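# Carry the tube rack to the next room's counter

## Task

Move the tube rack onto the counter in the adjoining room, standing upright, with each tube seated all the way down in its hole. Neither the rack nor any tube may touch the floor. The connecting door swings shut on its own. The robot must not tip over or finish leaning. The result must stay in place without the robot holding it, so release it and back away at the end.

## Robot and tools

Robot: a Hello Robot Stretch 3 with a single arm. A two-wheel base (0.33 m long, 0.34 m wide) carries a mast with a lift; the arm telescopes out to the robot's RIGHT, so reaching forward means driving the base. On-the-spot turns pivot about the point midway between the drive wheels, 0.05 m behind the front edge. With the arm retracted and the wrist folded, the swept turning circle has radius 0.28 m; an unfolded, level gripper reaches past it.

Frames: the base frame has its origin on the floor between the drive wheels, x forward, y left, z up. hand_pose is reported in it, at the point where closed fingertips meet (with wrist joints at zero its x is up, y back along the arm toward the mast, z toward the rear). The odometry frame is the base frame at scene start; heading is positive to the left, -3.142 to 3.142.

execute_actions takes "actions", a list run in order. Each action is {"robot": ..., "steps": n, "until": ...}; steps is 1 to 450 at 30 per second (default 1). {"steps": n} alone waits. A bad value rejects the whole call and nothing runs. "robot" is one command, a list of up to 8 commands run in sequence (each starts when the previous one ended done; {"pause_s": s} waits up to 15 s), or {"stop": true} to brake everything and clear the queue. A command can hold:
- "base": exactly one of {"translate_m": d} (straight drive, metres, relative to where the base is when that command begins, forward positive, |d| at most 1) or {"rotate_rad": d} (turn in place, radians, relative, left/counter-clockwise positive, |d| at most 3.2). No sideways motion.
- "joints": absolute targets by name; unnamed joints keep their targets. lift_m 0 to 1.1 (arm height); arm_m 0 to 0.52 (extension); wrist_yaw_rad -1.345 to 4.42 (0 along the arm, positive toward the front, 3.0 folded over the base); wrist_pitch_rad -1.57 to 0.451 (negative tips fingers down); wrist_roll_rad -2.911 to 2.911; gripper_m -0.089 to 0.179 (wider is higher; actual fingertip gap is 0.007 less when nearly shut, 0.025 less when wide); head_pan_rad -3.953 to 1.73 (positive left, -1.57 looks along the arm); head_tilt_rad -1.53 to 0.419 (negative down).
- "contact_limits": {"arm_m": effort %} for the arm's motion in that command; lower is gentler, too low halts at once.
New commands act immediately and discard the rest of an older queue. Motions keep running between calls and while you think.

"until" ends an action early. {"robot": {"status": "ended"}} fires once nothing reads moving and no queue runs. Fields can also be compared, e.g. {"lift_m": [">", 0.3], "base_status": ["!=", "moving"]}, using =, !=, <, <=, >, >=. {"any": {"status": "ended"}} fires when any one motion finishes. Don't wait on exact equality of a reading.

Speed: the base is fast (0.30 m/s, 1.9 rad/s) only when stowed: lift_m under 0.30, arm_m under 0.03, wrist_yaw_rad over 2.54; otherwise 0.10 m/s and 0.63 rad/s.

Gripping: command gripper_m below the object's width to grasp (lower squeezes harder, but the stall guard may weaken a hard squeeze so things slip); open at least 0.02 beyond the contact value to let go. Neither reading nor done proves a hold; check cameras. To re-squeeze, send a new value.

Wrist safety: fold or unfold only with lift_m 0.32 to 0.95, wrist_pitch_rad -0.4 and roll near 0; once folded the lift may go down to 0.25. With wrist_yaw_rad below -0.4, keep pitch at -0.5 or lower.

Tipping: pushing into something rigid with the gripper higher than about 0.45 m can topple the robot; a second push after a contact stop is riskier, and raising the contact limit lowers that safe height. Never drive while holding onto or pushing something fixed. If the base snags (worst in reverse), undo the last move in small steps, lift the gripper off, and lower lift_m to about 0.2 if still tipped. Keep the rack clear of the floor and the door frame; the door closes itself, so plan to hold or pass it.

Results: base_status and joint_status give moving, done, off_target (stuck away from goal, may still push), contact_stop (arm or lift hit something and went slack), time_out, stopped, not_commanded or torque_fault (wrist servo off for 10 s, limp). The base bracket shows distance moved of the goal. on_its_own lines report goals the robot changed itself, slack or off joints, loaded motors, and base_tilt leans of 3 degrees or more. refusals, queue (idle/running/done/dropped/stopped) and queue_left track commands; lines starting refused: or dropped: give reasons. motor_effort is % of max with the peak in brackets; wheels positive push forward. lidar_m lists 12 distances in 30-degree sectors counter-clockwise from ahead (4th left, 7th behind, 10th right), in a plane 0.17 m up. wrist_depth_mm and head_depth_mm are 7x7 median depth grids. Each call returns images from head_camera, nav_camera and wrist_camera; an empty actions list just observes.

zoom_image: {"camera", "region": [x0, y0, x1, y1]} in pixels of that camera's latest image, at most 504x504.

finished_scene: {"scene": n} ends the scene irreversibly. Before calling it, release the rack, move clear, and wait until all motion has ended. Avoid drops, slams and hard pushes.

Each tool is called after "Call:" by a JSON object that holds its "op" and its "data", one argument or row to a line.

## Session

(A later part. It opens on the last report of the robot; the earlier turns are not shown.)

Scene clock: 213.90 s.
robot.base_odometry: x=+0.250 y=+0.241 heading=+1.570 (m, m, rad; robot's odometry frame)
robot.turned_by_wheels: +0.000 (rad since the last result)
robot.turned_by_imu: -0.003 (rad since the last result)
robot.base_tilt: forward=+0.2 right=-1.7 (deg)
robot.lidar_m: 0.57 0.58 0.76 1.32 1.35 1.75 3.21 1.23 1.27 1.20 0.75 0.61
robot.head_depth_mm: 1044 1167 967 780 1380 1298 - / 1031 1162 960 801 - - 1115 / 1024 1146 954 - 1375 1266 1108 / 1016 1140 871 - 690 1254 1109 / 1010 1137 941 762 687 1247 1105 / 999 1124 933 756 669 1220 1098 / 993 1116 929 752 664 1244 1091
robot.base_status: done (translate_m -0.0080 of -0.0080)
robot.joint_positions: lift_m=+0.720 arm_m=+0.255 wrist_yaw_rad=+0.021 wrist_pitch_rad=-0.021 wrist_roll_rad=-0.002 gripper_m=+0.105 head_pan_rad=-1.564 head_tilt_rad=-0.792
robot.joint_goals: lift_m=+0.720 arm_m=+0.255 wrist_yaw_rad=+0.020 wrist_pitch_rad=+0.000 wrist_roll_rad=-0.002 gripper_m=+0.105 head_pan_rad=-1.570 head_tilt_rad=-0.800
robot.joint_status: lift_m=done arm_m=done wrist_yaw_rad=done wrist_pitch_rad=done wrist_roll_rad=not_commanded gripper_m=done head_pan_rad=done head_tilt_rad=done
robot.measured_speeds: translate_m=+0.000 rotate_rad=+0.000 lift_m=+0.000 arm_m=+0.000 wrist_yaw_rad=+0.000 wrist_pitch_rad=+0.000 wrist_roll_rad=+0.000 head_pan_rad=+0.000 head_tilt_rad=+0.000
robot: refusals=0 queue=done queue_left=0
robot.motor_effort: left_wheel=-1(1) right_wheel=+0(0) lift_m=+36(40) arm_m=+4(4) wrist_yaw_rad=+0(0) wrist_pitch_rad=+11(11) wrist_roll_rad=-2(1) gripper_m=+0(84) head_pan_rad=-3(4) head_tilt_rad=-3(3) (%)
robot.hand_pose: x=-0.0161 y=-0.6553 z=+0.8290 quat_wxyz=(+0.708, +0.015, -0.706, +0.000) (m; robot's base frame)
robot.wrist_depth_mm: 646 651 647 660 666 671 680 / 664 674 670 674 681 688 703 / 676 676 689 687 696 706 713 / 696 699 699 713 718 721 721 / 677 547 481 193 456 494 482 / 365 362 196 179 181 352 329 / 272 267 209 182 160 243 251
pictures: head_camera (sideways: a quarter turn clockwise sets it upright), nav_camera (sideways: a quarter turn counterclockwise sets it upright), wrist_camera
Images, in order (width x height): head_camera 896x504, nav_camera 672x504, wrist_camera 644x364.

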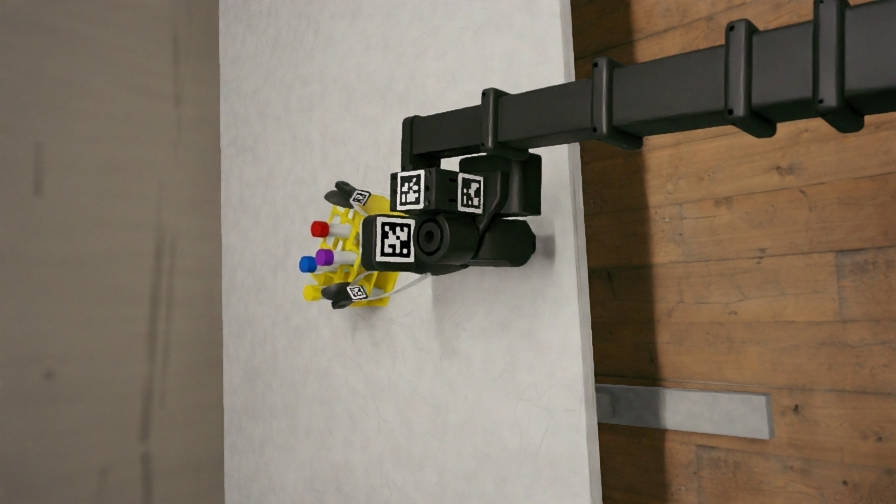

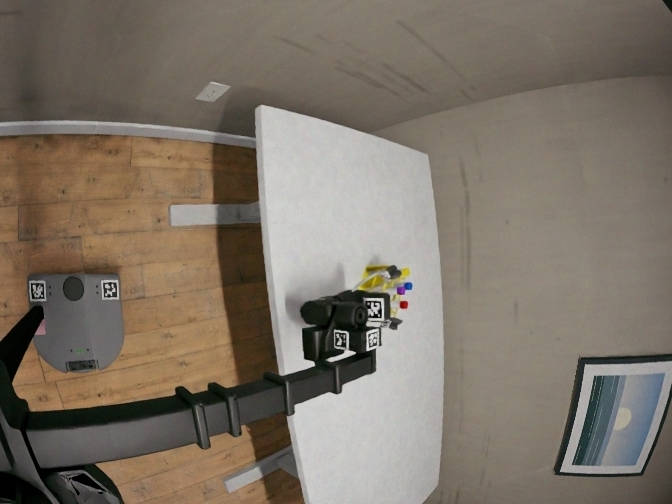

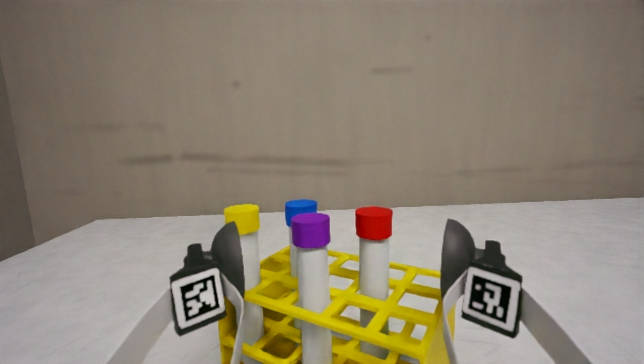

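Call:
{"op": "execute_actions", "data": {
  "actions": [
    {"robot":[{"joints":{"gripper_m":0.179}},{"joints":{"arm_m":0.12}},{"joints":{"wrist_pitch_rad":-0.15,"lift_m":0.67}}],"steps":450,"until":{"robot":{"status":"ended"}}}
  ]
}}

Scene clock: 223.40 s.
robot.base_odometry: x=+0.250 y=+0.241 heading=+1.570 (m, m, rad; robot's odometry frame)
robot.turned_by_wheels: +0.000 (rad since the last result)
robot.turned_by_imu: -0.002 (rad since the last result)
robot.base_tilt: forward=+0.2 right=-1.7 (deg)
robot.lidar_m: 0.57 0.58 0.76 1.33 1.35 1.75 3.20 1.23 1.27 1.20 0.76 0.61
robot.head_depth_mm: 1040 1163 969 780 1386 1274 1141 / 1034 1163 962 775 697 - - / 1025 1152 953 771 674 1196 1102 / 1020 1138 821 766 - 1233 1100 / 1005 1133 942 765 687 1251 1099 / 1004 1127 932 758 668 1231 1093 / 986 1110 929 754 663 1246 1091
robot.base_status: done (translate_m -0.0080 of -0.0080)
robot.joint_positions: lift_m=+0.670 arm_m=+0.120 wrist_yaw_rad=+0.021 wrist_pitch_rad=-0.165 wrist_roll_rad=-0.002 gripper_m=+0.179 head_pan_rad=-1.564 head_tilt_rad=-0.792
robot.joint_goals: lift_m=+0.670 arm_m=+0.120 wrist_yaw_rad=+0.020 wrist_pitch_rad=-0.150 wrist_roll_rad=-0.002 gripper_m=+0.179 head_pan_rad=-1.570 head_tilt_rad=-0.800
robot.joint_status: lift_m=done arm_m=done wrist_yaw_rad=done wrist_pitch_rad=done wrist_roll_rad=not_commanded gripper_m=done head_pan_rad=done head_tilt_rad=done
robot.measured_speeds: translate_m=+0.000 rotate_rad=+0.000 lift_m=+0.000 arm_m=+0.000 wrist_yaw_rad=+0.000 wrist_pitch_rad=+0.000 wrist_roll_rad=+0.000 head_pan_rad=+0.000 head_tilt_rad=+0.000
robot: refusals=0 queue=done queue_left=0
robot.motor_effort: left_wheel=-1(1) right_wheel=+1(0) lift_m=+25(35) arm_m=-5(5) wrist_yaw_rad=+0(1) wrist_pitch_rad=+8(11) wrist_roll_rad=-1(1) gripper_m=+0(83) head_pan_rad=-4(5) head_tilt_rad=-3(3) (%)
robot.hand_pose: x=-0.0163 y=-0.5141 z=+0.7432 quat_wxyz=(+0.706, +0.066, -0.703, -0.051) (m; robot's base frame)
robot.wrist_depth_mm: 731 746 760 745 771 764 773 / 756 771 772 771 806 809 799 / 749 803 745 315 541 622 588 / 384 371 354 306 305 323 313 / 245 242 234 228 223 220 215 / 189 - 173 171 167 165 - / - 135 138 136 134 133 122
pictures: head_camera (sideways: a quarter turn clockwise sets it upright), nav_camera (sideways: a quarter turn counterclockwise sets it upright), wrist_camera
Images, in order (width x height): head_camera 896x504, nav_camera 672x504, wrist_camera 644x364.

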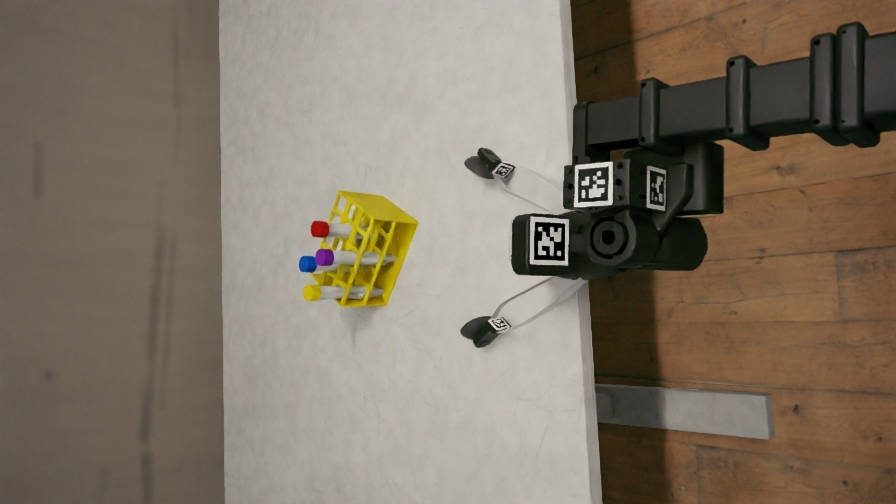

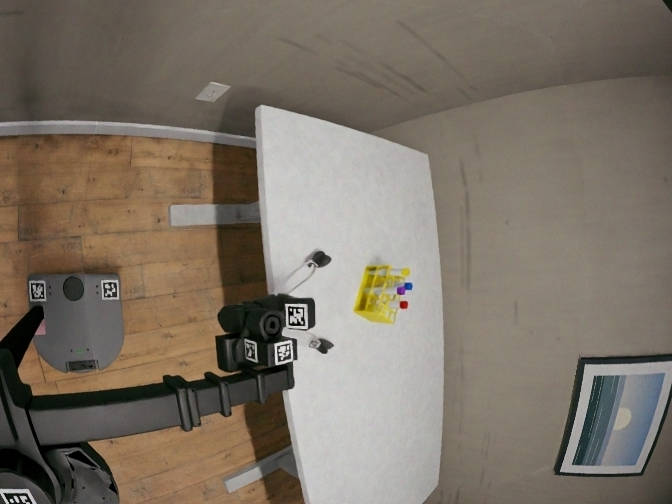

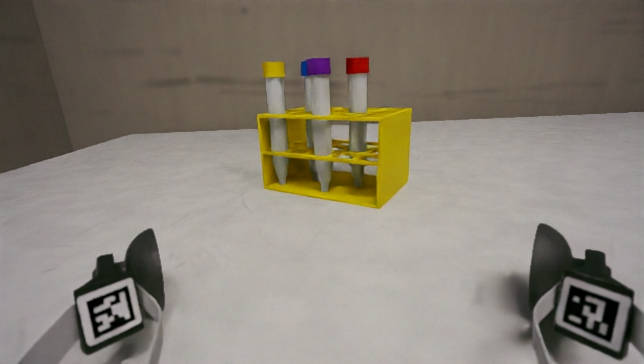

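Call:
{"op": "execute_actions", "data": {
  "actions": [
    {"robot":[{"base":{"translate_m":0.09},"joints":{"wrist_yaw_rad":-0.38,"lift_m":0.68}},{"joints":{"arm_m":0.2}}],"steps":450,"until":{"robot":{"status":"ended"}}}
  ]
}}

Scene clock: 234.27 s.
robot.base_odometry: x=+0.250 y=+0.331 heading=+1.570 (m, m, rad; robot's odometry frame)
robot.turned_by_wheels: +0.000 (rad since the last result)
robot.turned_by_imu: -0.002 (rad since the last result)
robot.base_tilt: forward=+0.2 right=-1.7 (deg)
robot.lidar_m: 0.48 0.49 0.64 1.33 1.36 1.76 3.27 1.30 1.27 0.73 0.73 0.51
robot.head_depth_mm: 1033 1173 967 779 699 1277 1135 / 1022 1159 964 798 697 - - / 1020 1150 826 793 - 1258 1115 / 1008 1133 946 775 1024 1254 1103 / 1003 1126 937 759 670 1243 1096 / 991 1118 937 755 667 1236 1095 / 988 1115 927 753 663 1238 1091
robot.base_status: done (translate_m +0.0900 of +0.0900)
robot.joint_positions: lift_m=+0.680 arm_m=+0.200 wrist_yaw_rad=-0.378 wrist_pitch_rad=-0.165 wrist_roll_rad=-0.002 gripper_m=+0.179 head_pan_rad=-1.564 head_tilt_rad=-0.792
robot.joint_goals: lift_m=+0.680 arm_m=+0.200 wrist_yaw_rad=-0.380 wrist_pitch_rad=-0.150 wrist_roll_rad=-0.002 gripper_m=+0.179 head_pan_rad=-1.570 head_tilt_rad=-0.800
robot.joint_status: lift_m=done arm_m=done wrist_yaw_rad=done wrist_pitch_rad=done wrist_roll_rad=not_commanded gripper_m=done head_pan_rad=done head_tilt_rad=done
robot.measured_speeds: translate_m=+0.000 rotate_rad=+0.000 lift_m=+0.000 arm_m=+0.000 wrist_yaw_rad=+0.000 wrist_pitch_rad=+0.000 wrist_roll_rad=+0.000 head_pan_rad=+0.000 head_tilt_rad=+0.000
robot: refusals=0 queue=done queue_left=0
robot.motor_effort: left_wheel=-1(4) right_wheel=+0(4) lift_m=+36(40) arm_m=+4(4) wrist_yaw_rad=-1(1) wrist_pitch_rad=+8(8) wrist_roll_rad=-1(1) gripper_m=+0(0) head_pan_rad=-4(5) head_tilt_rad=-4(4) (%)
robot.hand_pose: x=-0.1134 y=-0.5758 z=+0.7527 quat_wxyz=(+0.682, -0.075, -0.702, -0.190) (m; robot's base frame)
robot.wrist_depth_mm: 559 609 677 750 863 - - / 574 628 678 790 913 - - / 599 639 233 258 710 673 638 / 419 399 231 308 363 352 339 / 265 261 238 241 242 238 234 / 201 - 189 185 183 180 - / - 146 150 148 146 144 132
pictures: head_camera (sideways: a quarter turn clockwise sets it upright), nav_camera (sideways: a quarter turn counterclockwise sets it upright), wrist_camera
Images, in order (width x height): head_camera 896x504, nav_camera 672x504, wrist_camera 644x364.

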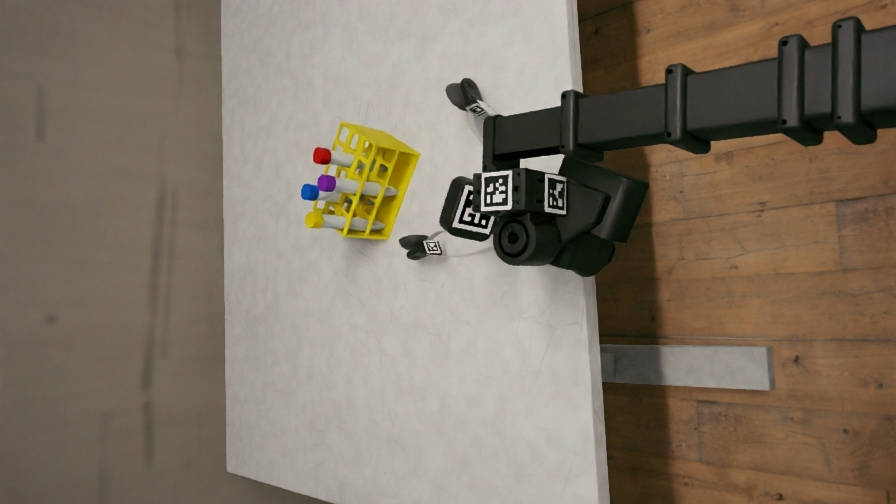

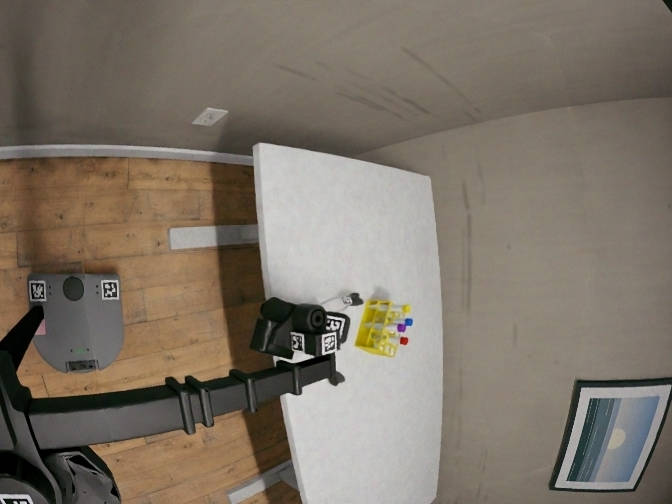

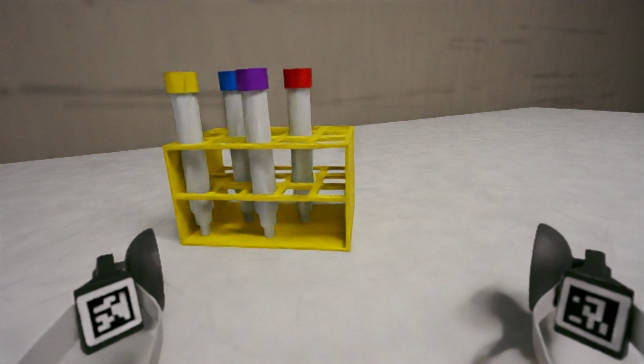

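Call:
{"op": "execute_actions", "data": {
  "actions": [
    {"robot":[{"base":{"translate_m":0.025}},{"joints":{"arm_m":0.27}}],"steps":200,"until":{"robot":{"status":"ended"}}}
  ]
}}

Scene clock: 267.10 s.
robot.base_odometry: x=+0.250 y=+0.356 heading=+1.570 (m, m, rad; robot's odometry frame)
robot.turned_by_wheels: +0.000 (rad since the last result)
robot.turned_by_imu: -0.001 (rad since the last result)
robot.base_tilt: forward=+0.2 right=-1.7 (deg)
robot.lidar_m: 0.46 0.47 0.61 1.33 1.36 1.76 3.31 1.32 1.27 0.72 0.71 0.49
robot.head_depth_mm: 1031 1162 966 781 702 1272 1130 / 1026 1157 959 772 682 - - / 1016 1149 892 816 1370 1258 1107 / 1012 1133 949 776 674 1248 1105 / 1000 1123 936 762 670 1248 1100 / 996 1119 937 756 666 1247 1094 / 983 1114 963 754 665 1242 1094
robot.base_status: done (translate_m +0.0250 of +0.0250)
robot.joint_positions: lift_m=+0.680 arm_m=+0.270 wrist_yaw_rad=-0.378 wrist_pitch_rad=-0.165 wrist_roll_rad=-0.002 gripper_m=+0.179 head_pan_rad=-1.564 head_tilt_rad=-0.792
robot.joint_goals: lift_m=+0.680 arm_m=+0.270 wrist_yaw_rad=-0.380 wrist_pitch_rad=-0.150 wrist_roll_rad=-0.002 gripper_m=+0.179 head_pan_rad=-1.570 head_tilt_rad=-0.800
robot.joint_status: lift_m=done arm_m=done wrist_yaw_rad=done wrist_pitch_rad=done wrist_roll_rad=not_commanded gripper_m=done head_pan_rad=done head_tilt_rad=done
robot.measured_speeds: translate_m=+0.000 rotate_rad=+0.000 lift_m=+0.000 arm_m=+0.000 wrist_yaw_rad=+0.000 wrist_pitch_rad=+0.000 wrist_roll_rad=+0.000 head_pan_rad=+0.000 head_tilt_rad=+0.000
robot: refusals=0 queue=done queue_left=0
robot.motor_effort: left_wheel=-1(5) right_wheel=+0(3) lift_m=+37(37) arm_m=+5(4) wrist_yaw_rad=-1(1) wrist_pitch_rad=+8(8) wrist_roll_rad=-1(2) gripper_m=+0(0) head_pan_rad=-4(4) head_tilt_rad=-4(4) (%)
robot.hand_pose: x=-0.1134 y=-0.6458 z=+0.7527 quat_wxyz=(+0.682, -0.075, -0.702, -0.190) (m; robot's base frame)
robot.wrist_depth_mm: 505 554 614 685 787 901 - / 525 569 613 174 819 965 - / 539 597 575 181 505 672 626 / 410 402 178 193 189 349 340 / 267 263 185 184 181 238 233 / 201 - 184 181 177 179 - / - 146 150 148 146 144 132
pictures: head_camera (sideways: a quarter turn clockwise sets it upright), nav_camera (sideways: a quarter turn counterclockwise sets it upright), wrist_camera
Images, in order (width x height): head_camera 896x504, nav_camera 672x504, wrist_camera 644x364.

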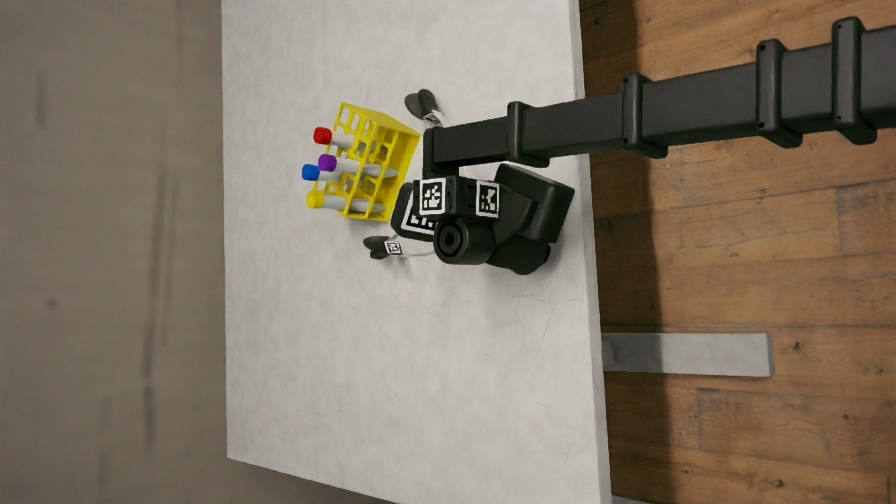

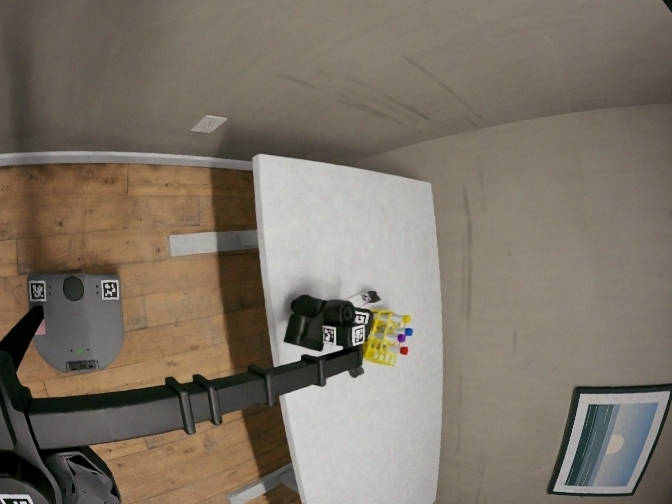

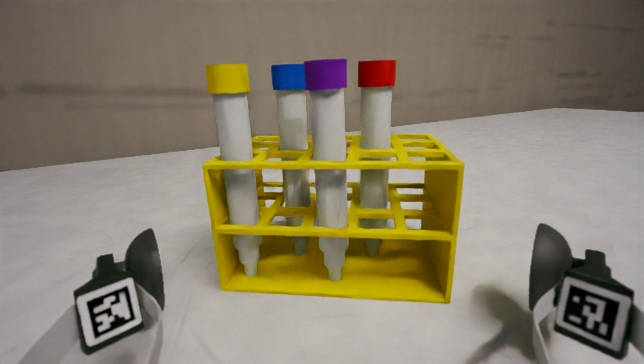

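Call:
{"op": "execute_actions", "data": {
  "actions": [
    {"robot":[{"base":{"translate_m":-0.012}},{"joints":{"arm_m":0.315}}],"steps":200,"until":{"robot":{"status":"ended"}}}
  ]
}}

Scene clock: 274.73 s.
robot.base_odometry: x=+0.250 y=+0.344 heading=+1.570 (m, m, rad; robot's odometry frame)
robot.turned_by_wheels: +0.000 (rad since the last result)
robot.turned_by_imu: -0.001 (rad since the last result)
robot.base_tilt: forward=+0.1 right=-1.8 (deg)
robot.lidar_m: 0.47 0.48 0.62 1.33 1.36 1.76 3.30 1.31 1.27 0.73 0.73 0.50
robot.head_depth_mm: 1035 1166 968 780 701 1273 1137 / 1026 1155 962 777 691 - - / 1016 1145 808 - 693 1262 1110 / 1010 1138 959 787 676 1255 1099 / 1000 1127 940 764 670 1249 1098 / 990 1115 932 758 668 1243 1098 / 982 1109 933 752 665 1241 1092
robot.base_status: done (translate_m -0.0120 of -0.0120)
robot.joint_positions: lift_m=+0.680 arm_m=+0.315 wrist_yaw_rad=-0.378 wrist_pitch_rad=-0.165 wrist_roll_rad=-0.002 gripper_m=+0.179 head_pan_rad=-1.564 head_tilt_rad=-0.792
robot.joint_goals: lift_m=+0.680 arm_m=+0.315 wrist_yaw_rad=-0.380 wrist_pitch_rad=-0.150 wrist_roll_rad=-0.002 gripper_m=+0.179 head_pan_rad=-1.570 head_tilt_rad=-0.800
robot.joint_status: lift_m=done arm_m=done wrist_yaw_rad=done wrist_pitch_rad=done wrist_roll_rad=not_commanded gripper_m=done head_pan_rad=done head_tilt_rad=done
robot.measured_speeds: translate_m=+0.000 rotate_rad=+0.000 lift_m=+0.000 arm_m=+0.000 wrist_yaw_rad=+0.000 wrist_pitch_rad=+0.000 wrist_roll_rad=+0.000 head_pan_rad=+0.000 head_tilt_rad=+0.000
robot: refusals=0 queue=done queue_left=0
robot.motor_effort: left_wheel=-1(4) right_wheel=+0(4) lift_m=+36(37) arm_m=+4(4) wrist_yaw_rad=-1(2) wrist_pitch_rad=+8(8) wrist_roll_rad=-1(1) gripper_m=+0(1) head_pan_rad=-4(4) head_tilt_rad=-3(3) (%)
robot.hand_pose: x=-0.1134 y=-0.6908 z=+0.7527 quat_wxyz=(+0.682, -0.075, -0.702, -0.190) (m; robot's base frame)
robot.wrist_depth_mm: 475 518 571 643 738 856 - / 491 535 115 104 131 930 - / 508 552 120 112 175 670 643 / 415 398 121 113 131 147 337 / 263 259 132 145 148 132 233 / 200 - 131 129 151 119 - / - 146 143 139 142 135 132
pictures: head_camera (sideways: a quarter turn clockwise sets it upright), nav_camera (sideways: a quarter turn counterclockwise sets it upright), wrist_camera
Images, in order (width x height): head_camera 896x504, nav_camera 672x504, wrist_camera 644x364.

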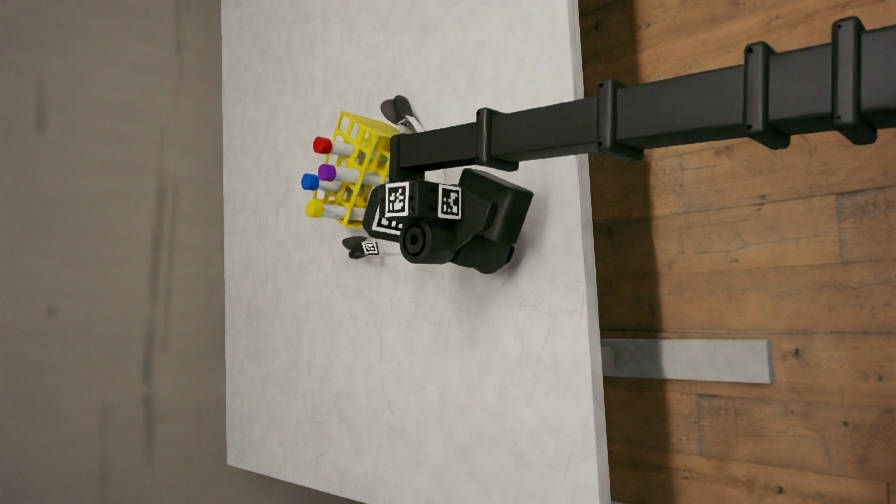

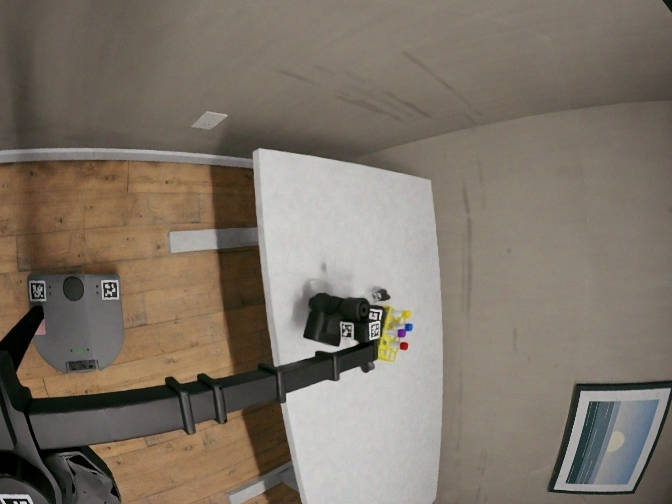

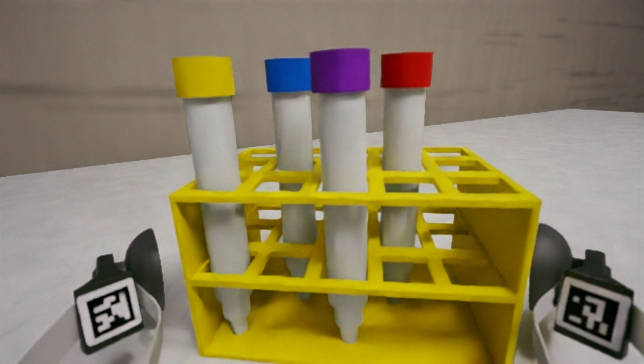

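Call:
{"op": "execute_actions", "data": {
  "actions": [
    {"robot":[{"base":{"translate_m":-0.015}},{"joints":{"arm_m":0.335}},{"joints":{"gripper_m":0.103}},{"pause_s":1},{"joints":{"lift_m":0.76}}],"steps":300,"until":{"robot":{"status":"ended"}}}
  ]
}}

Scene clock: 286.90 s.
robot.base_odometry: x=+0.250 y=+0.329 heading=+1.570 (m, m, rad; robot's odometry frame)
robot.turned_by_wheels: +0.000 (rad since the last result)
robot.turned_by_imu: -0.002 (rad since the last result)
robot.base_tilt: forward=+0.2 right=-1.8 (deg)
robot.lidar_m: 0.49 0.49 0.64 1.33 1.36 1.76 3.28 1.30 1.27 0.73 0.73 0.52
robot.head_depth_mm: 1034 1167 961 779 701 - - / 1034 1156 998 - - 1267 1107 / 1018 1148 881 730 694 1255 1103 / 1010 1134 978 746 690 1257 1102 / 1000 1129 941 761 672 1252 1101 / 998 1121 937 757 666 1241 1094 / 985 1114 929 753 663 1237 1091
robot.base_status: done (translate_m -0.0150 of -0.0150)
robot.joint_positions: lift_m=+0.760 arm_m=+0.335 wrist_yaw_rad=-0.379 wrist_pitch_rad=-0.174 wrist_roll_rad=-0.002 gripper_m=+0.110 head_pan_rad=-1.564 head_tilt_rad=-0.792
robot.joint_goals: lift_m=+0.760 arm_m=+0.335 wrist_yaw_rad=-0.380 wrist_pitch_rad=-0.150 wrist_roll_rad=-0.002 gripper_m=+0.109 head_pan_rad=-1.570 head_tilt_rad=-0.800
robot.joint_status: lift_m=done arm_m=done wrist_yaw_rad=done wrist_pitch_rad=done wrist_roll_rad=not_commanded gripper_m=done head_pan_rad=done head_tilt_rad=done
robot.measured_speeds: translate_m=+0.000 rotate_rad=+0.000 lift_m=+0.000 arm_m=+0.000 wrist_yaw_rad=+0.000 wrist_pitch_rad=+0.000 wrist_roll_rad=+0.000 head_pan_rad=+0.000 head_tilt_rad=+0.000
robot: refusals=0 queue=done queue_left=0
robot.on_its_own: gripper_m is held at +0.109, not at your +0.103, by its stall guard, which is not easing now
robot.motor_effort: left_wheel=-1(4) right_wheel=+0(2) lift_m=+37(37) arm_m=+4(3) wrist_yaw_rad=-1(1) wrist_pitch_rad=+12(13) wrist_roll_rad=-1(1) gripper_m=-21(99) head_pan_rad=-4(3) head_tilt_rad=-4(4) (%)
robot.hand_pose: x=-0.1133 y=-0.7102 z=+0.8303 quat_wxyz=(+0.681, -0.072, -0.702, -0.193) (m; robot's base frame)
robot.wrist_depth_mm: 463 501 558 627 703 815 972 / 472 525 579 656 752 862 - / 493 539 578 177 775 906 - / 513 559 156 169 534 572 561 / 443 444 148 147 146 142 384 / 324 137 143 128 276 124 293 / 268 234 156 147 138 131 229
pictures: head_camera (sideways: a quarter turn clockwise sets it upright), nav_camera (sideways: a quarter turn counterclockwise sets it upright), wrist_camera
Images, in order (width x height): head_camera 896x504, nav_camera 672x504, wrist_camera 644x364.

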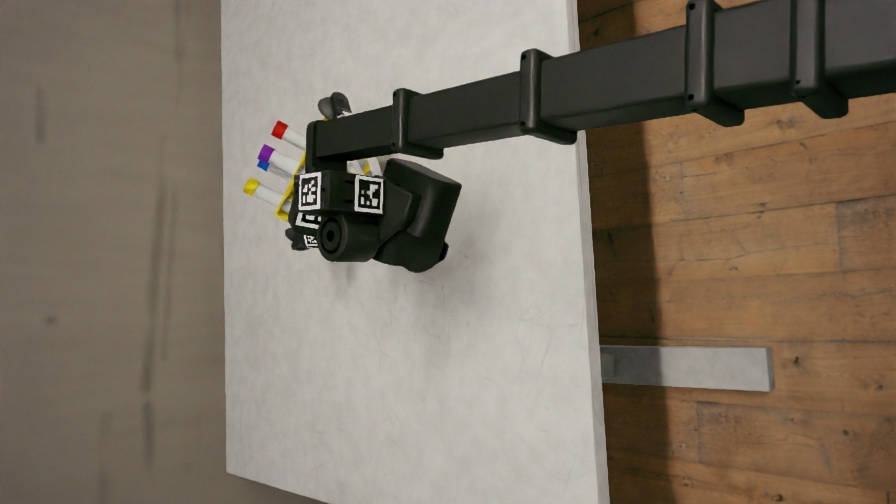

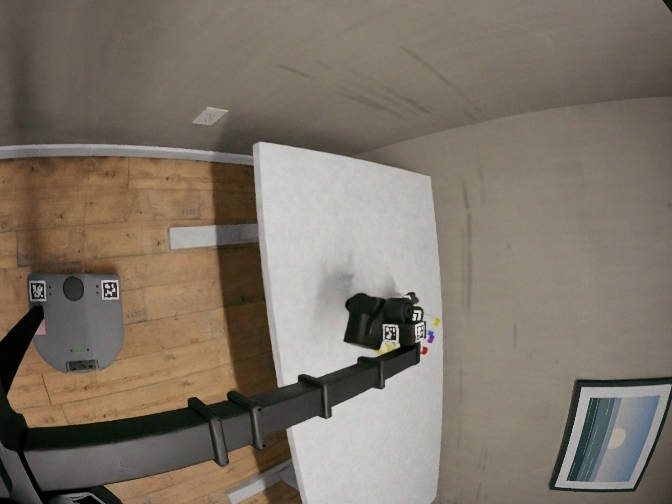

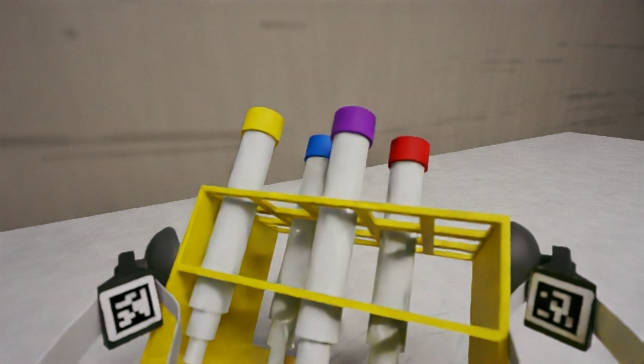

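Call:
{"op": "execute_actions", "data": {
  "actions": [
    {"robot":[{"joints":{"lift_m":0.70}}],"steps":200,"until":{"robot":{"status":"ended"}}}
  ]
}}

Call:
{"op": "zoom_image", "data": {
  "camera": "nav_camera",
  "region": [320,260,480,400]
}}

Scene clock: 294.27 s.
robot.base_odometry: x=+0.250 y=+0.329 heading=+1.570 (m, m, rad; robot's odometry frame)
robot.turned_by_wheels: +0.000 (rad since the last result)
robot.turned_by_imu: -0.001 (rad since the last result)
robot.base_tilt: forward=+0.2 right=-1.7 (deg)
robot.lidar_m: 0.49 0.49 0.64 1.33 1.36 1.76 3.27 1.30 1.27 0.73 0.73 0.52
robot.head_depth_mm: 1040 1163 968 780 701 1293 1158 / 1027 1164 963 795 - - - / 1020 1144 803 - 694 1262 1104 / 1011 1141 977 747 693 1259 1103 / 1002 1127 941 764 669 1247 1103 / 993 1111 936 757 667 1232 1095 / 985 1113 926 753 665 1240 1088
robot.base_status: done (translate_m -0.0150 of -0.0150)
robot.joint_positions: lift_m=+0.700 arm_m=+0.335 wrist_yaw_rad=-0.379 wrist_pitch_rad=-0.167 wrist_roll_rad=-0.002 gripper_m=+0.110 head_pan_rad=-1.564 head_tilt_rad=-0.792
robot.joint_goals: lift_m=+0.700 arm_m=+0.335 wrist_yaw_rad=-0.380 wrist_pitch_rad=-0.150 wrist_roll_rad=-0.002 gripper_m=+0.109 head_pan_rad=-1.570 head_tilt_rad=-0.800
robot.joint_status: lift_m=done arm_m=done wrist_yaw_rad=done wrist_pitch_rad=done wrist_roll_rad=not_commanded gripper_m=done head_pan_rad=done head_tilt_rad=done
robot.measured_speeds: translate_m=+0.000 rotate_rad=+0.000 lift_m=+0.000 arm_m=+0.000 wrist_yaw_rad=+0.000 wrist_pitch_rad=+0.000 wrist_roll_rad=+0.000 head_pan_rad=+0.000 head_tilt_rad=+0.000
robot: refusals=0 queue=done queue_left=0
robot.on_its_own: gripper_m is held at +0.109, not at your +0.103, by its stall guard, which is not easing now
robot.motor_effort: left_wheel=+0(1) right_wheel=+0(0) lift_m=+24(38) arm_m=+4(4) wrist_yaw_rad=+0(1) wrist_pitch_rad=+9(12) wrist_roll_rad=-1(1) gripper_m=-21(21) head_pan_rad=-4(4) head_tilt_rad=-3(4) (%)
robot.hand_pose: x=-0.1135 y=-0.7106 z=+0.7726 quat_wxyz=(+0.682, -0.074, -0.702, -0.191) (m; robot's base frame)
robot.wrist_depth_mm: 457 503 554 629 713 826 984 / 476 522 558 147 735 872 - / 494 544 571 120 587 766 736 / 493 467 136 120 138 408 397 / 312 304 142 151 143 138 271 / 228 202 137 119 138 112 206 / 189 171 144 139 143 124 161
pictures: head_camera (sideways: a quarter turn clockwise sets it upright), nav_camera (sideways: a quarter turn counterclockwise sets it upright), wrist_camera
Images, in order (width x height): head_camera 896x504, nav_camera 672x504, wrist_camera 644x364.

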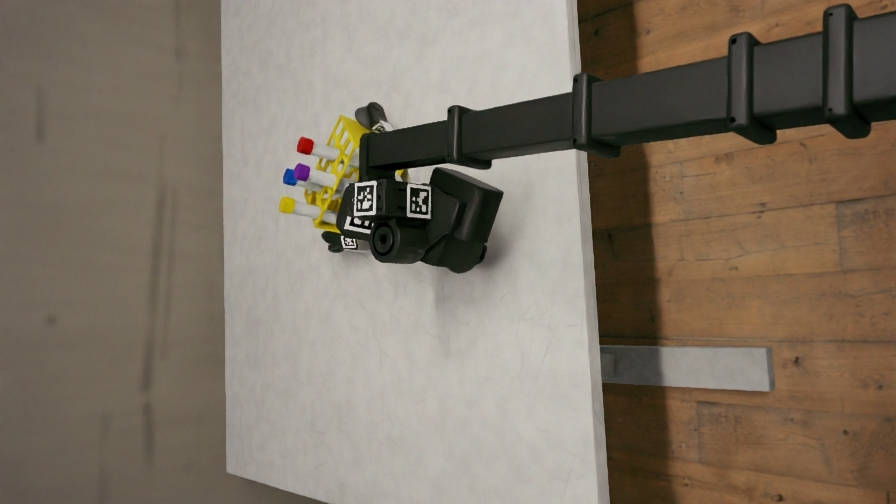

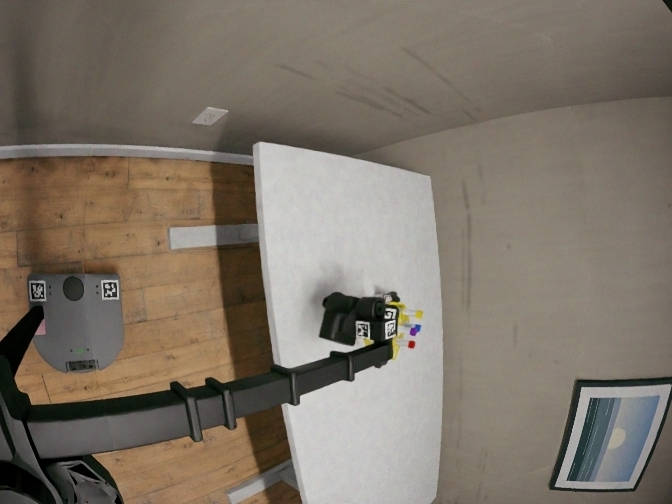

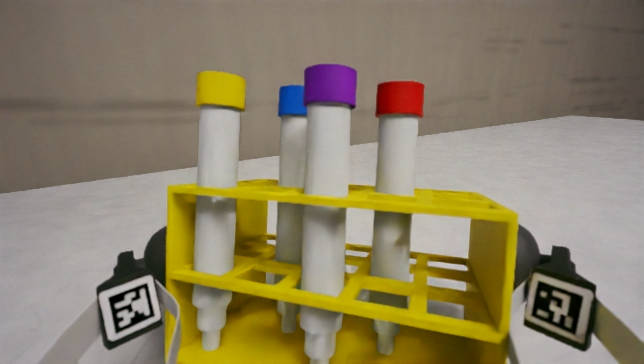

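Region (320, 260, 480, 400) of nav_camera's 672x504 image, scaled by 3.150, with more detail than that image has; it fills the top 441 rows of this view, and the rest is white.

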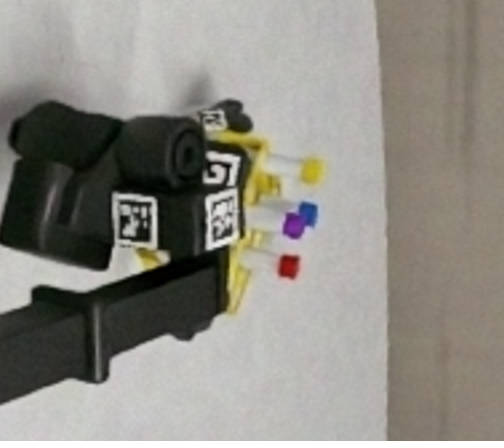

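Call:
{"op": "execute_actions", "data": {
  "actions": [
    {"robot":[{"joints":{"gripper_m":0.179}},{"pause_s":0.5},{"joints":{"arm_m":0.31,"lift_m":0.67}},{"pause_s":0.5}],"steps":300,"until":{"robot":{"status":"ended"}}}
  ]
}}

Scene clock: 301.80 s.
robot.base_odometry: x=+0.250 y=+0.329 heading=+1.570 (m, m, rad; robot's odometry frame)
robot.turned_by_wheels: +0.000 (rad since the last result)
robot.turned_by_imu: -0.002 (rad since the last result)
robot.base_tilt: forward=+0.1 right=-1.8 (deg)
robot.lidar_m: 0.49 0.50 0.64 1.33 1.36 1.76 3.28 1.30 1.27 0.73 0.73 0.52
robot.head_depth_mm: 1038 1170 969 778 701 1273 1132 / 1027 1158 960 777 689 - - / 1019 1148 837 - 1033 1259 1107 / 1008 1142 948 787 683 1256 1100 / 1002 1128 941 763 671 1250 1101 / 996 1120 933 758 667 1239 1097 / 988 1114 929 754 664 1240 1088
robot.base_status: done (translate_m -0.0150 of -0.0150)
robot.joint_positions: lift_m=+0.670 arm_m=+0.310 wrist_yaw_rad=-0.379 wrist_pitch_rad=-0.165 wrist_roll_rad=-0.002 gripper_m=+0.179 head_pan_rad=-1.564 head_tilt_rad=-0.792
robot.joint_goals: lift_m=+0.670 arm_m=+0.310 wrist_yaw_rad=-0.380 wrist_pitch_rad=-0.150 wrist_roll_rad=-0.002 gripper_m=+0.179 head_pan_rad=-1.570 head_tilt_rad=-0.800
robot.joint_status: lift_m=done arm_m=done wrist_yaw_rad=done wrist_pitch_rad=done wrist_roll_rad=not_commanded gripper_m=done head_pan_rad=done head_tilt_rad=done
robot.measured_speeds: translate_m=+0.000 rotate_rad=+0.000 lift_m=+0.000 arm_m=+0.000 wrist_yaw_rad=+0.000 wrist_pitch_rad=+0.000 wrist_roll_rad=+0.000 head_pan_rad=+0.000 head_tilt_rad=+0.000
robot: refusals=0 queue=done queue_left=0
robot.motor_effort: left_wheel=+0(1) right_wheel=+0(0) lift_m=+24(26) arm_m=-5(4) wrist_yaw_rad=-1(1) wrist_pitch_rad=+8(9) wrist_roll_rad=-1(1) gripper_m=+0(82) head_pan_rad=-4(3) head_tilt_rad=-3(3) (%)
robot.hand_pose: x=-0.1135 y=-0.6864 z=+0.7430 quat_wxyz=(+0.682, -0.075, -0.702, -0.191) (m; robot's base frame)
robot.wrist_depth_mm: 475 513 572 613 736 866 - / 492 519 576 126 771 916 - / 510 548 146 131 153 616 582 / 383 303 146 121 141 292 311 / 243 224 145 131 144 216 213 / 187 - 159 150 148 157 - / - 134 137 132 130 131 121
pictures: head_camera (sideways: a quarter turn clockwise sets it upright), nav_camera (sideways: a quarter turn counterclockwise sets it upright), wrist_camera
Images, in order (width x height): head_camera 896x504, nav_camera 672x504, wrist_camera 644x364.

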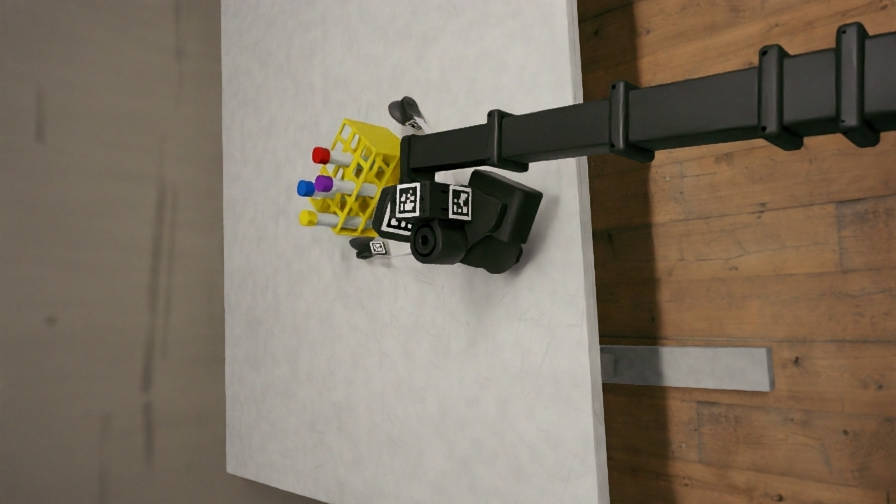

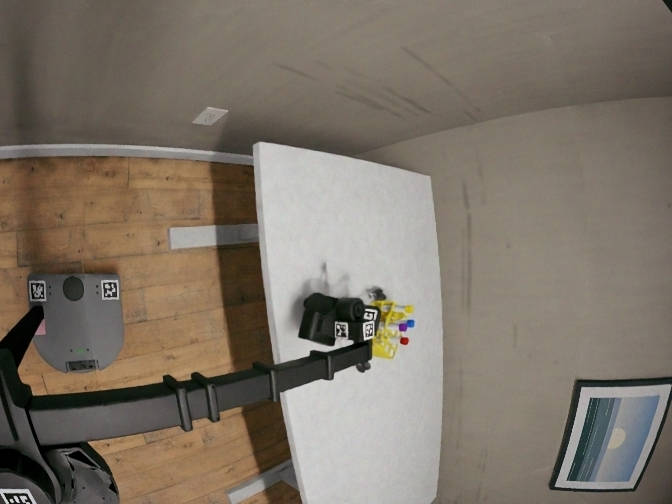

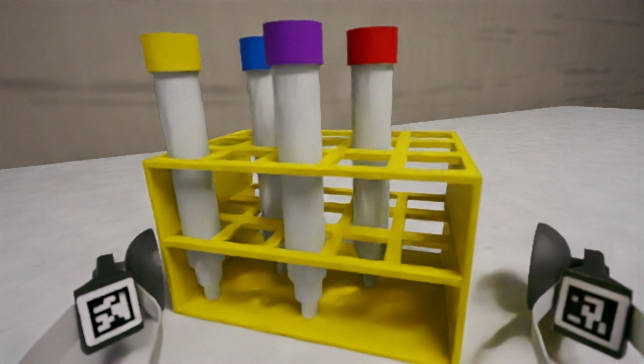

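Call:
{"op": "execute_actions", "data": {
  "actions": [
    {"robot":[{"joints":{"arm_m":0.24}},{"base":{"rotate_rad":-0.12}},{"base":{"translate_m":0.09}}],"steps":300,"until":{"robot":{"status":"ended"}}}
  ]
}}

Scene clock: 316.33 s.
robot.base_odometry: x=+0.261 y=+0.418 heading=+1.450 (m, m, rad; robot's odometry frame)
robot.turned_by_wheels: -0.120 (rad since the last result)
robot.turned_by_imu: -0.124 (rad since the last result)
robot.base_tilt: forward=+0.2 right=-1.7 (deg)
robot.lidar_m: 0.40 0.40 0.48 0.89 1.35 1.62 3.07 1.37 1.32 0.70 0.70 0.44
robot.head_depth_mm: 1082 1205 970 780 1378 1266 1134 / 1054 1178 962 793 1374 - - / 1039 1152 833 812 1372 1259 1111 / 1013 1142 943 785 1031 1258 1103 / 994 1118 939 763 656 1239 1096 / 972 1093 934 757 652 1237 1094 / 952 1077 929 754 635 1244 1091
robot.base_status: done (translate_m +0.0900 of +0.0900)
robot.joint_positions: lift_m=+0.670 arm_m=+0.240 wrist_yaw_rad=-0.379 wrist_pitch_rad=-0.165 wrist_roll_rad=-0.002 gripper_m=+0.179 head_pan_rad=-1.564 head_tilt_rad=-0.792
robot.joint_goals: lift_m=+0.670 arm_m=+0.240 wrist_yaw_rad=-0.380 wrist_pitch_rad=-0.150 wrist_roll_rad=-0.002 gripper_m=+0.179 head_pan_rad=-1.570 head_tilt_rad=-0.800
robot.joint_status: lift_m=done arm_m=done wrist_yaw_rad=done wrist_pitch_rad=done wrist_roll_rad=not_commanded gripper_m=done head_pan_rad=done head_tilt_rad=done
robot.measured_speeds: translate_m=+0.000 rotate_rad=+0.000 lift_m=+0.000 arm_m=+0.000 wrist_yaw_rad=+0.000 wrist_pitch_rad=+0.000 wrist_roll_rad=+0.000 head_pan_rad=+0.000 head_tilt_rad=+0.000
robot: refusals=0 queue=done queue_left=0
robot.motor_effort: left_wheel=+2(9) right_wheel=-2(5) lift_m=+24(24) arm_m=-4(5) wrist_yaw_rad=-1(1) wrist_pitch_rad=+8(8) wrist_roll_rad=-1(1) gripper_m=+0(0) head_pan_rad=-4(4) head_tilt_rad=-3(3) (%)
robot.hand_pose: x=-0.1135 y=-0.6164 z=+0.7430 quat_wxyz=(+0.682, -0.075, -0.702, -0.191) (m; robot's base frame)
robot.wrist_depth_mm: 517 579 655 758 914 - - / 538 589 204 759 974 - - / 551 602 208 217 646 615 577 / 381 367 211 217 326 322 309 / 242 240 219 218 221 218 213 / 188 - 172 169 166 165 - / - 134 137 135 133 132 121
pictures: head_camera (sideways: a quarter turn clockwise sets it upright), nav_camera (sideways: a quarter turn counterclockwise sets it upright), wrist_camera
Images, in order (width x height): head_camera 896x504, nav_camera 672x504, wrist_camera 644x364.

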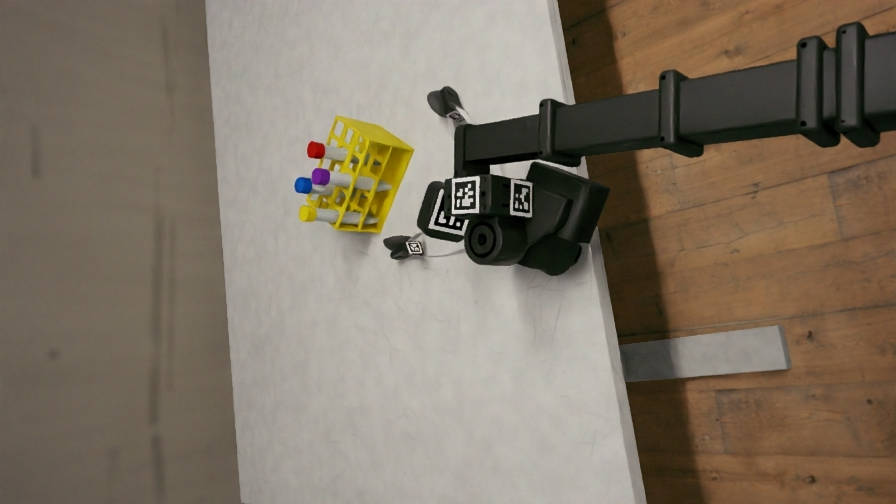

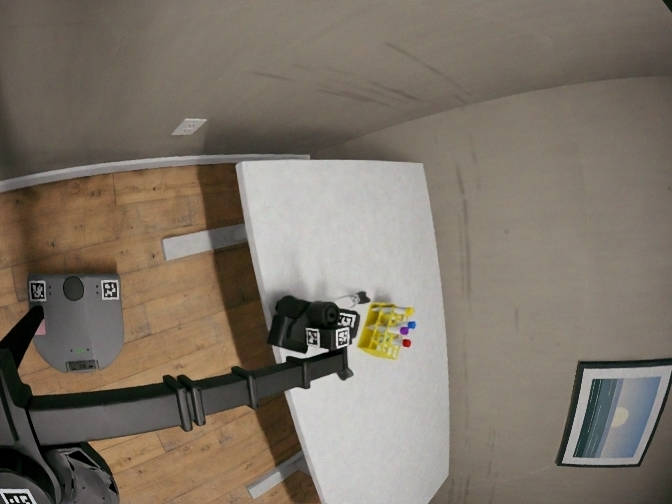

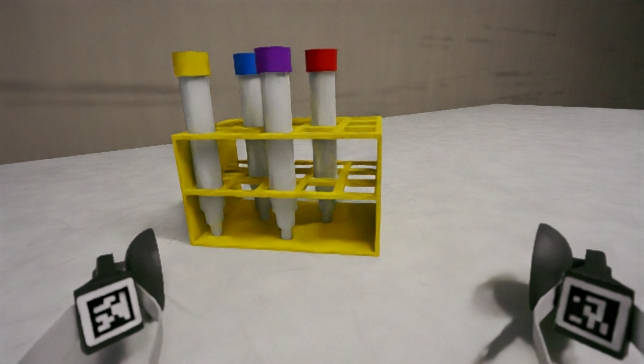

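Call:
{"op": "execute_actions", "data": {
  "actions": [
    {"robot":[{"base":{"translate_m":0.005}},{"joints":{"arm_m":0.33}}],"steps":300,"until":{"robot":{"status":"ended"}}}
  ]
}}

Scene clock: 323.80 s.
robot.base_odometry: x=+0.262 y=+0.423 heading=+1.450 (m, m, rad; robot's odometry frame)
robot.turned_by_wheels: +0.000 (rad since the last result)
robot.turned_by_imu: -0.001 (rad since the last result)
robot.base_tilt: forward=+0.2 right=-1.8 (deg)
robot.lidar_m: 0.39 0.39 0.47 0.89 1.35 1.62 3.06 1.37 1.32 0.70 0.70 0.44
robot.head_depth_mm: 1074 1200 970 778 1389 1275 1133 / 1059 1172 962 774 697 - - / 1038 1150 828 - 685 1262 1108 / 1012 1141 962 785 673 1256 1101 / 990 1118 938 762 657 1240 1104 / 974 1089 934 758 651 1244 1093 / 956 1075 929 755 632 1244 1093
robot.base_status: done (translate_m +0.0050 of +0.0050)
robot.joint_positions: lift_m=+0.670 arm_m=+0.330 wrist_yaw_rad=-0.381 wrist_pitch_rad=-0.165 wrist_roll_rad=-0.002 gripper_m=+0.179 head_pan_rad=-1.564 head_tilt_rad=-0.792
robot.joint_goals: lift_m=+0.670 arm_m=+0.330 wrist_yaw_rad=-0.380 wrist_pitch_rad=-0.150 wrist_roll_rad=-0.002 gripper_m=+0.179 head_pan_rad=-1.570 head_tilt_rad=-0.800
robot.joint_status: lift_m=done arm_m=done wrist_yaw_rad=done wrist_pitch_rad=done wrist_roll_rad=not_commanded gripper_m=done head_pan_rad=done head_tilt_rad=done
robot.measured_speeds: translate_m=+0.000 rotate_rad=+0.000 lift_m=+0.000 arm_m=+0.000 wrist_yaw_rad=+0.000 wrist_pitch_rad=+0.000 wrist_roll_rad=+0.000 head_pan_rad=+0.000 head_tilt_rad=+0.000
robot: refusals=0 queue=done queue_left=0
robot.motor_effort: left_wheel=+2(7) right_wheel=-1(3) lift_m=+24(24) arm_m=+4(4) wrist_yaw_rad=+1(0) wrist_pitch_rad=+8(8) wrist_roll_rad=-1(1) gripper_m=+0(0) head_pan_rad=-4(4) head_tilt_rad=-3(3) (%)
robot.hand_pose: x=-0.1139 y=-0.7055 z=+0.7431 quat_wxyz=(+0.682, -0.075, -0.702, -0.191) (m; robot's base frame)
robot.wrist_depth_mm: 455 504 573 126 760 - - / 470 520 119 105 129 - - / 481 545 120 112 133 615 586 / 381 367 124 115 139 117 311 / 242 239 128 132 143 128 213 / 187 - 138 133 148 119 - / - 134 135 132 130 126 121
pictures: head_camera (sideways: a quarter turn clockwise sets it upright), nav_camera (sideways: a quarter turn counterclockwise sets it upright), wrist_camera
Images, in order (width x height): head_camera 896x504, nav_camera 672x504, wrist_camera 644x364.

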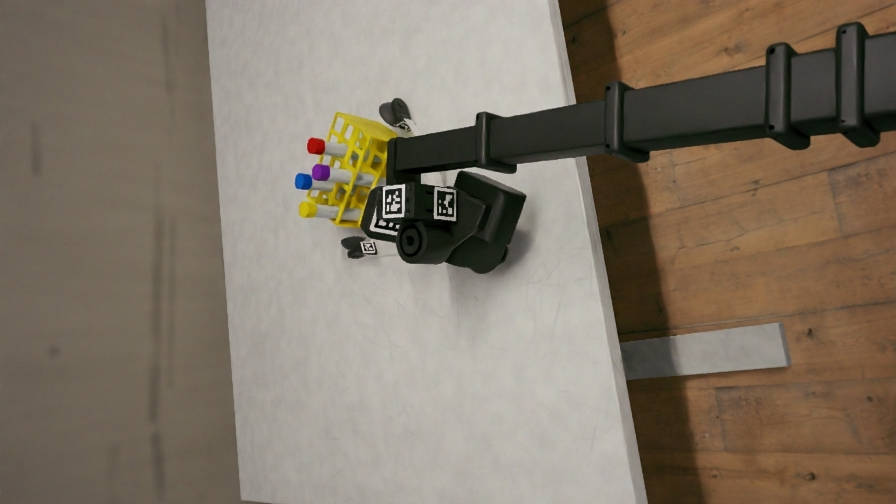

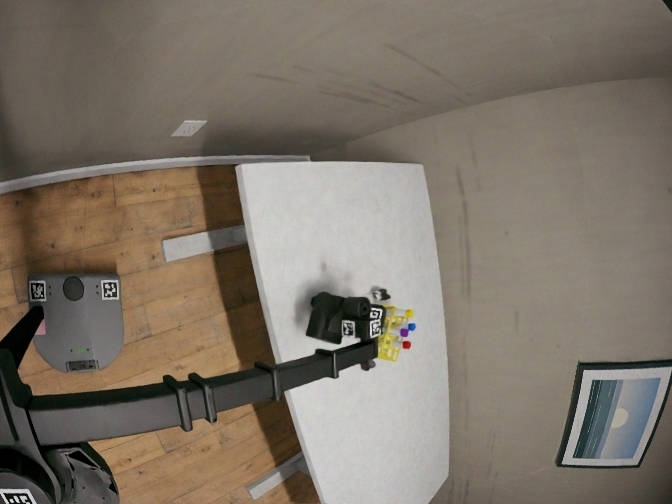

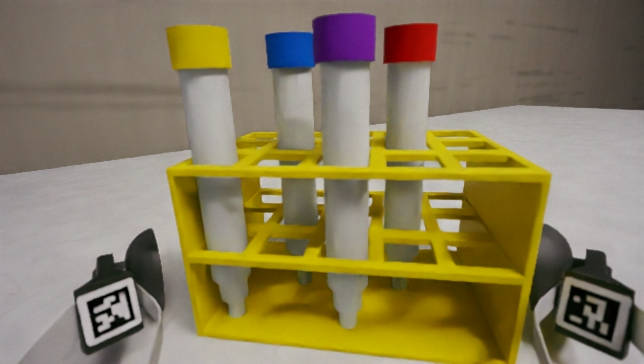

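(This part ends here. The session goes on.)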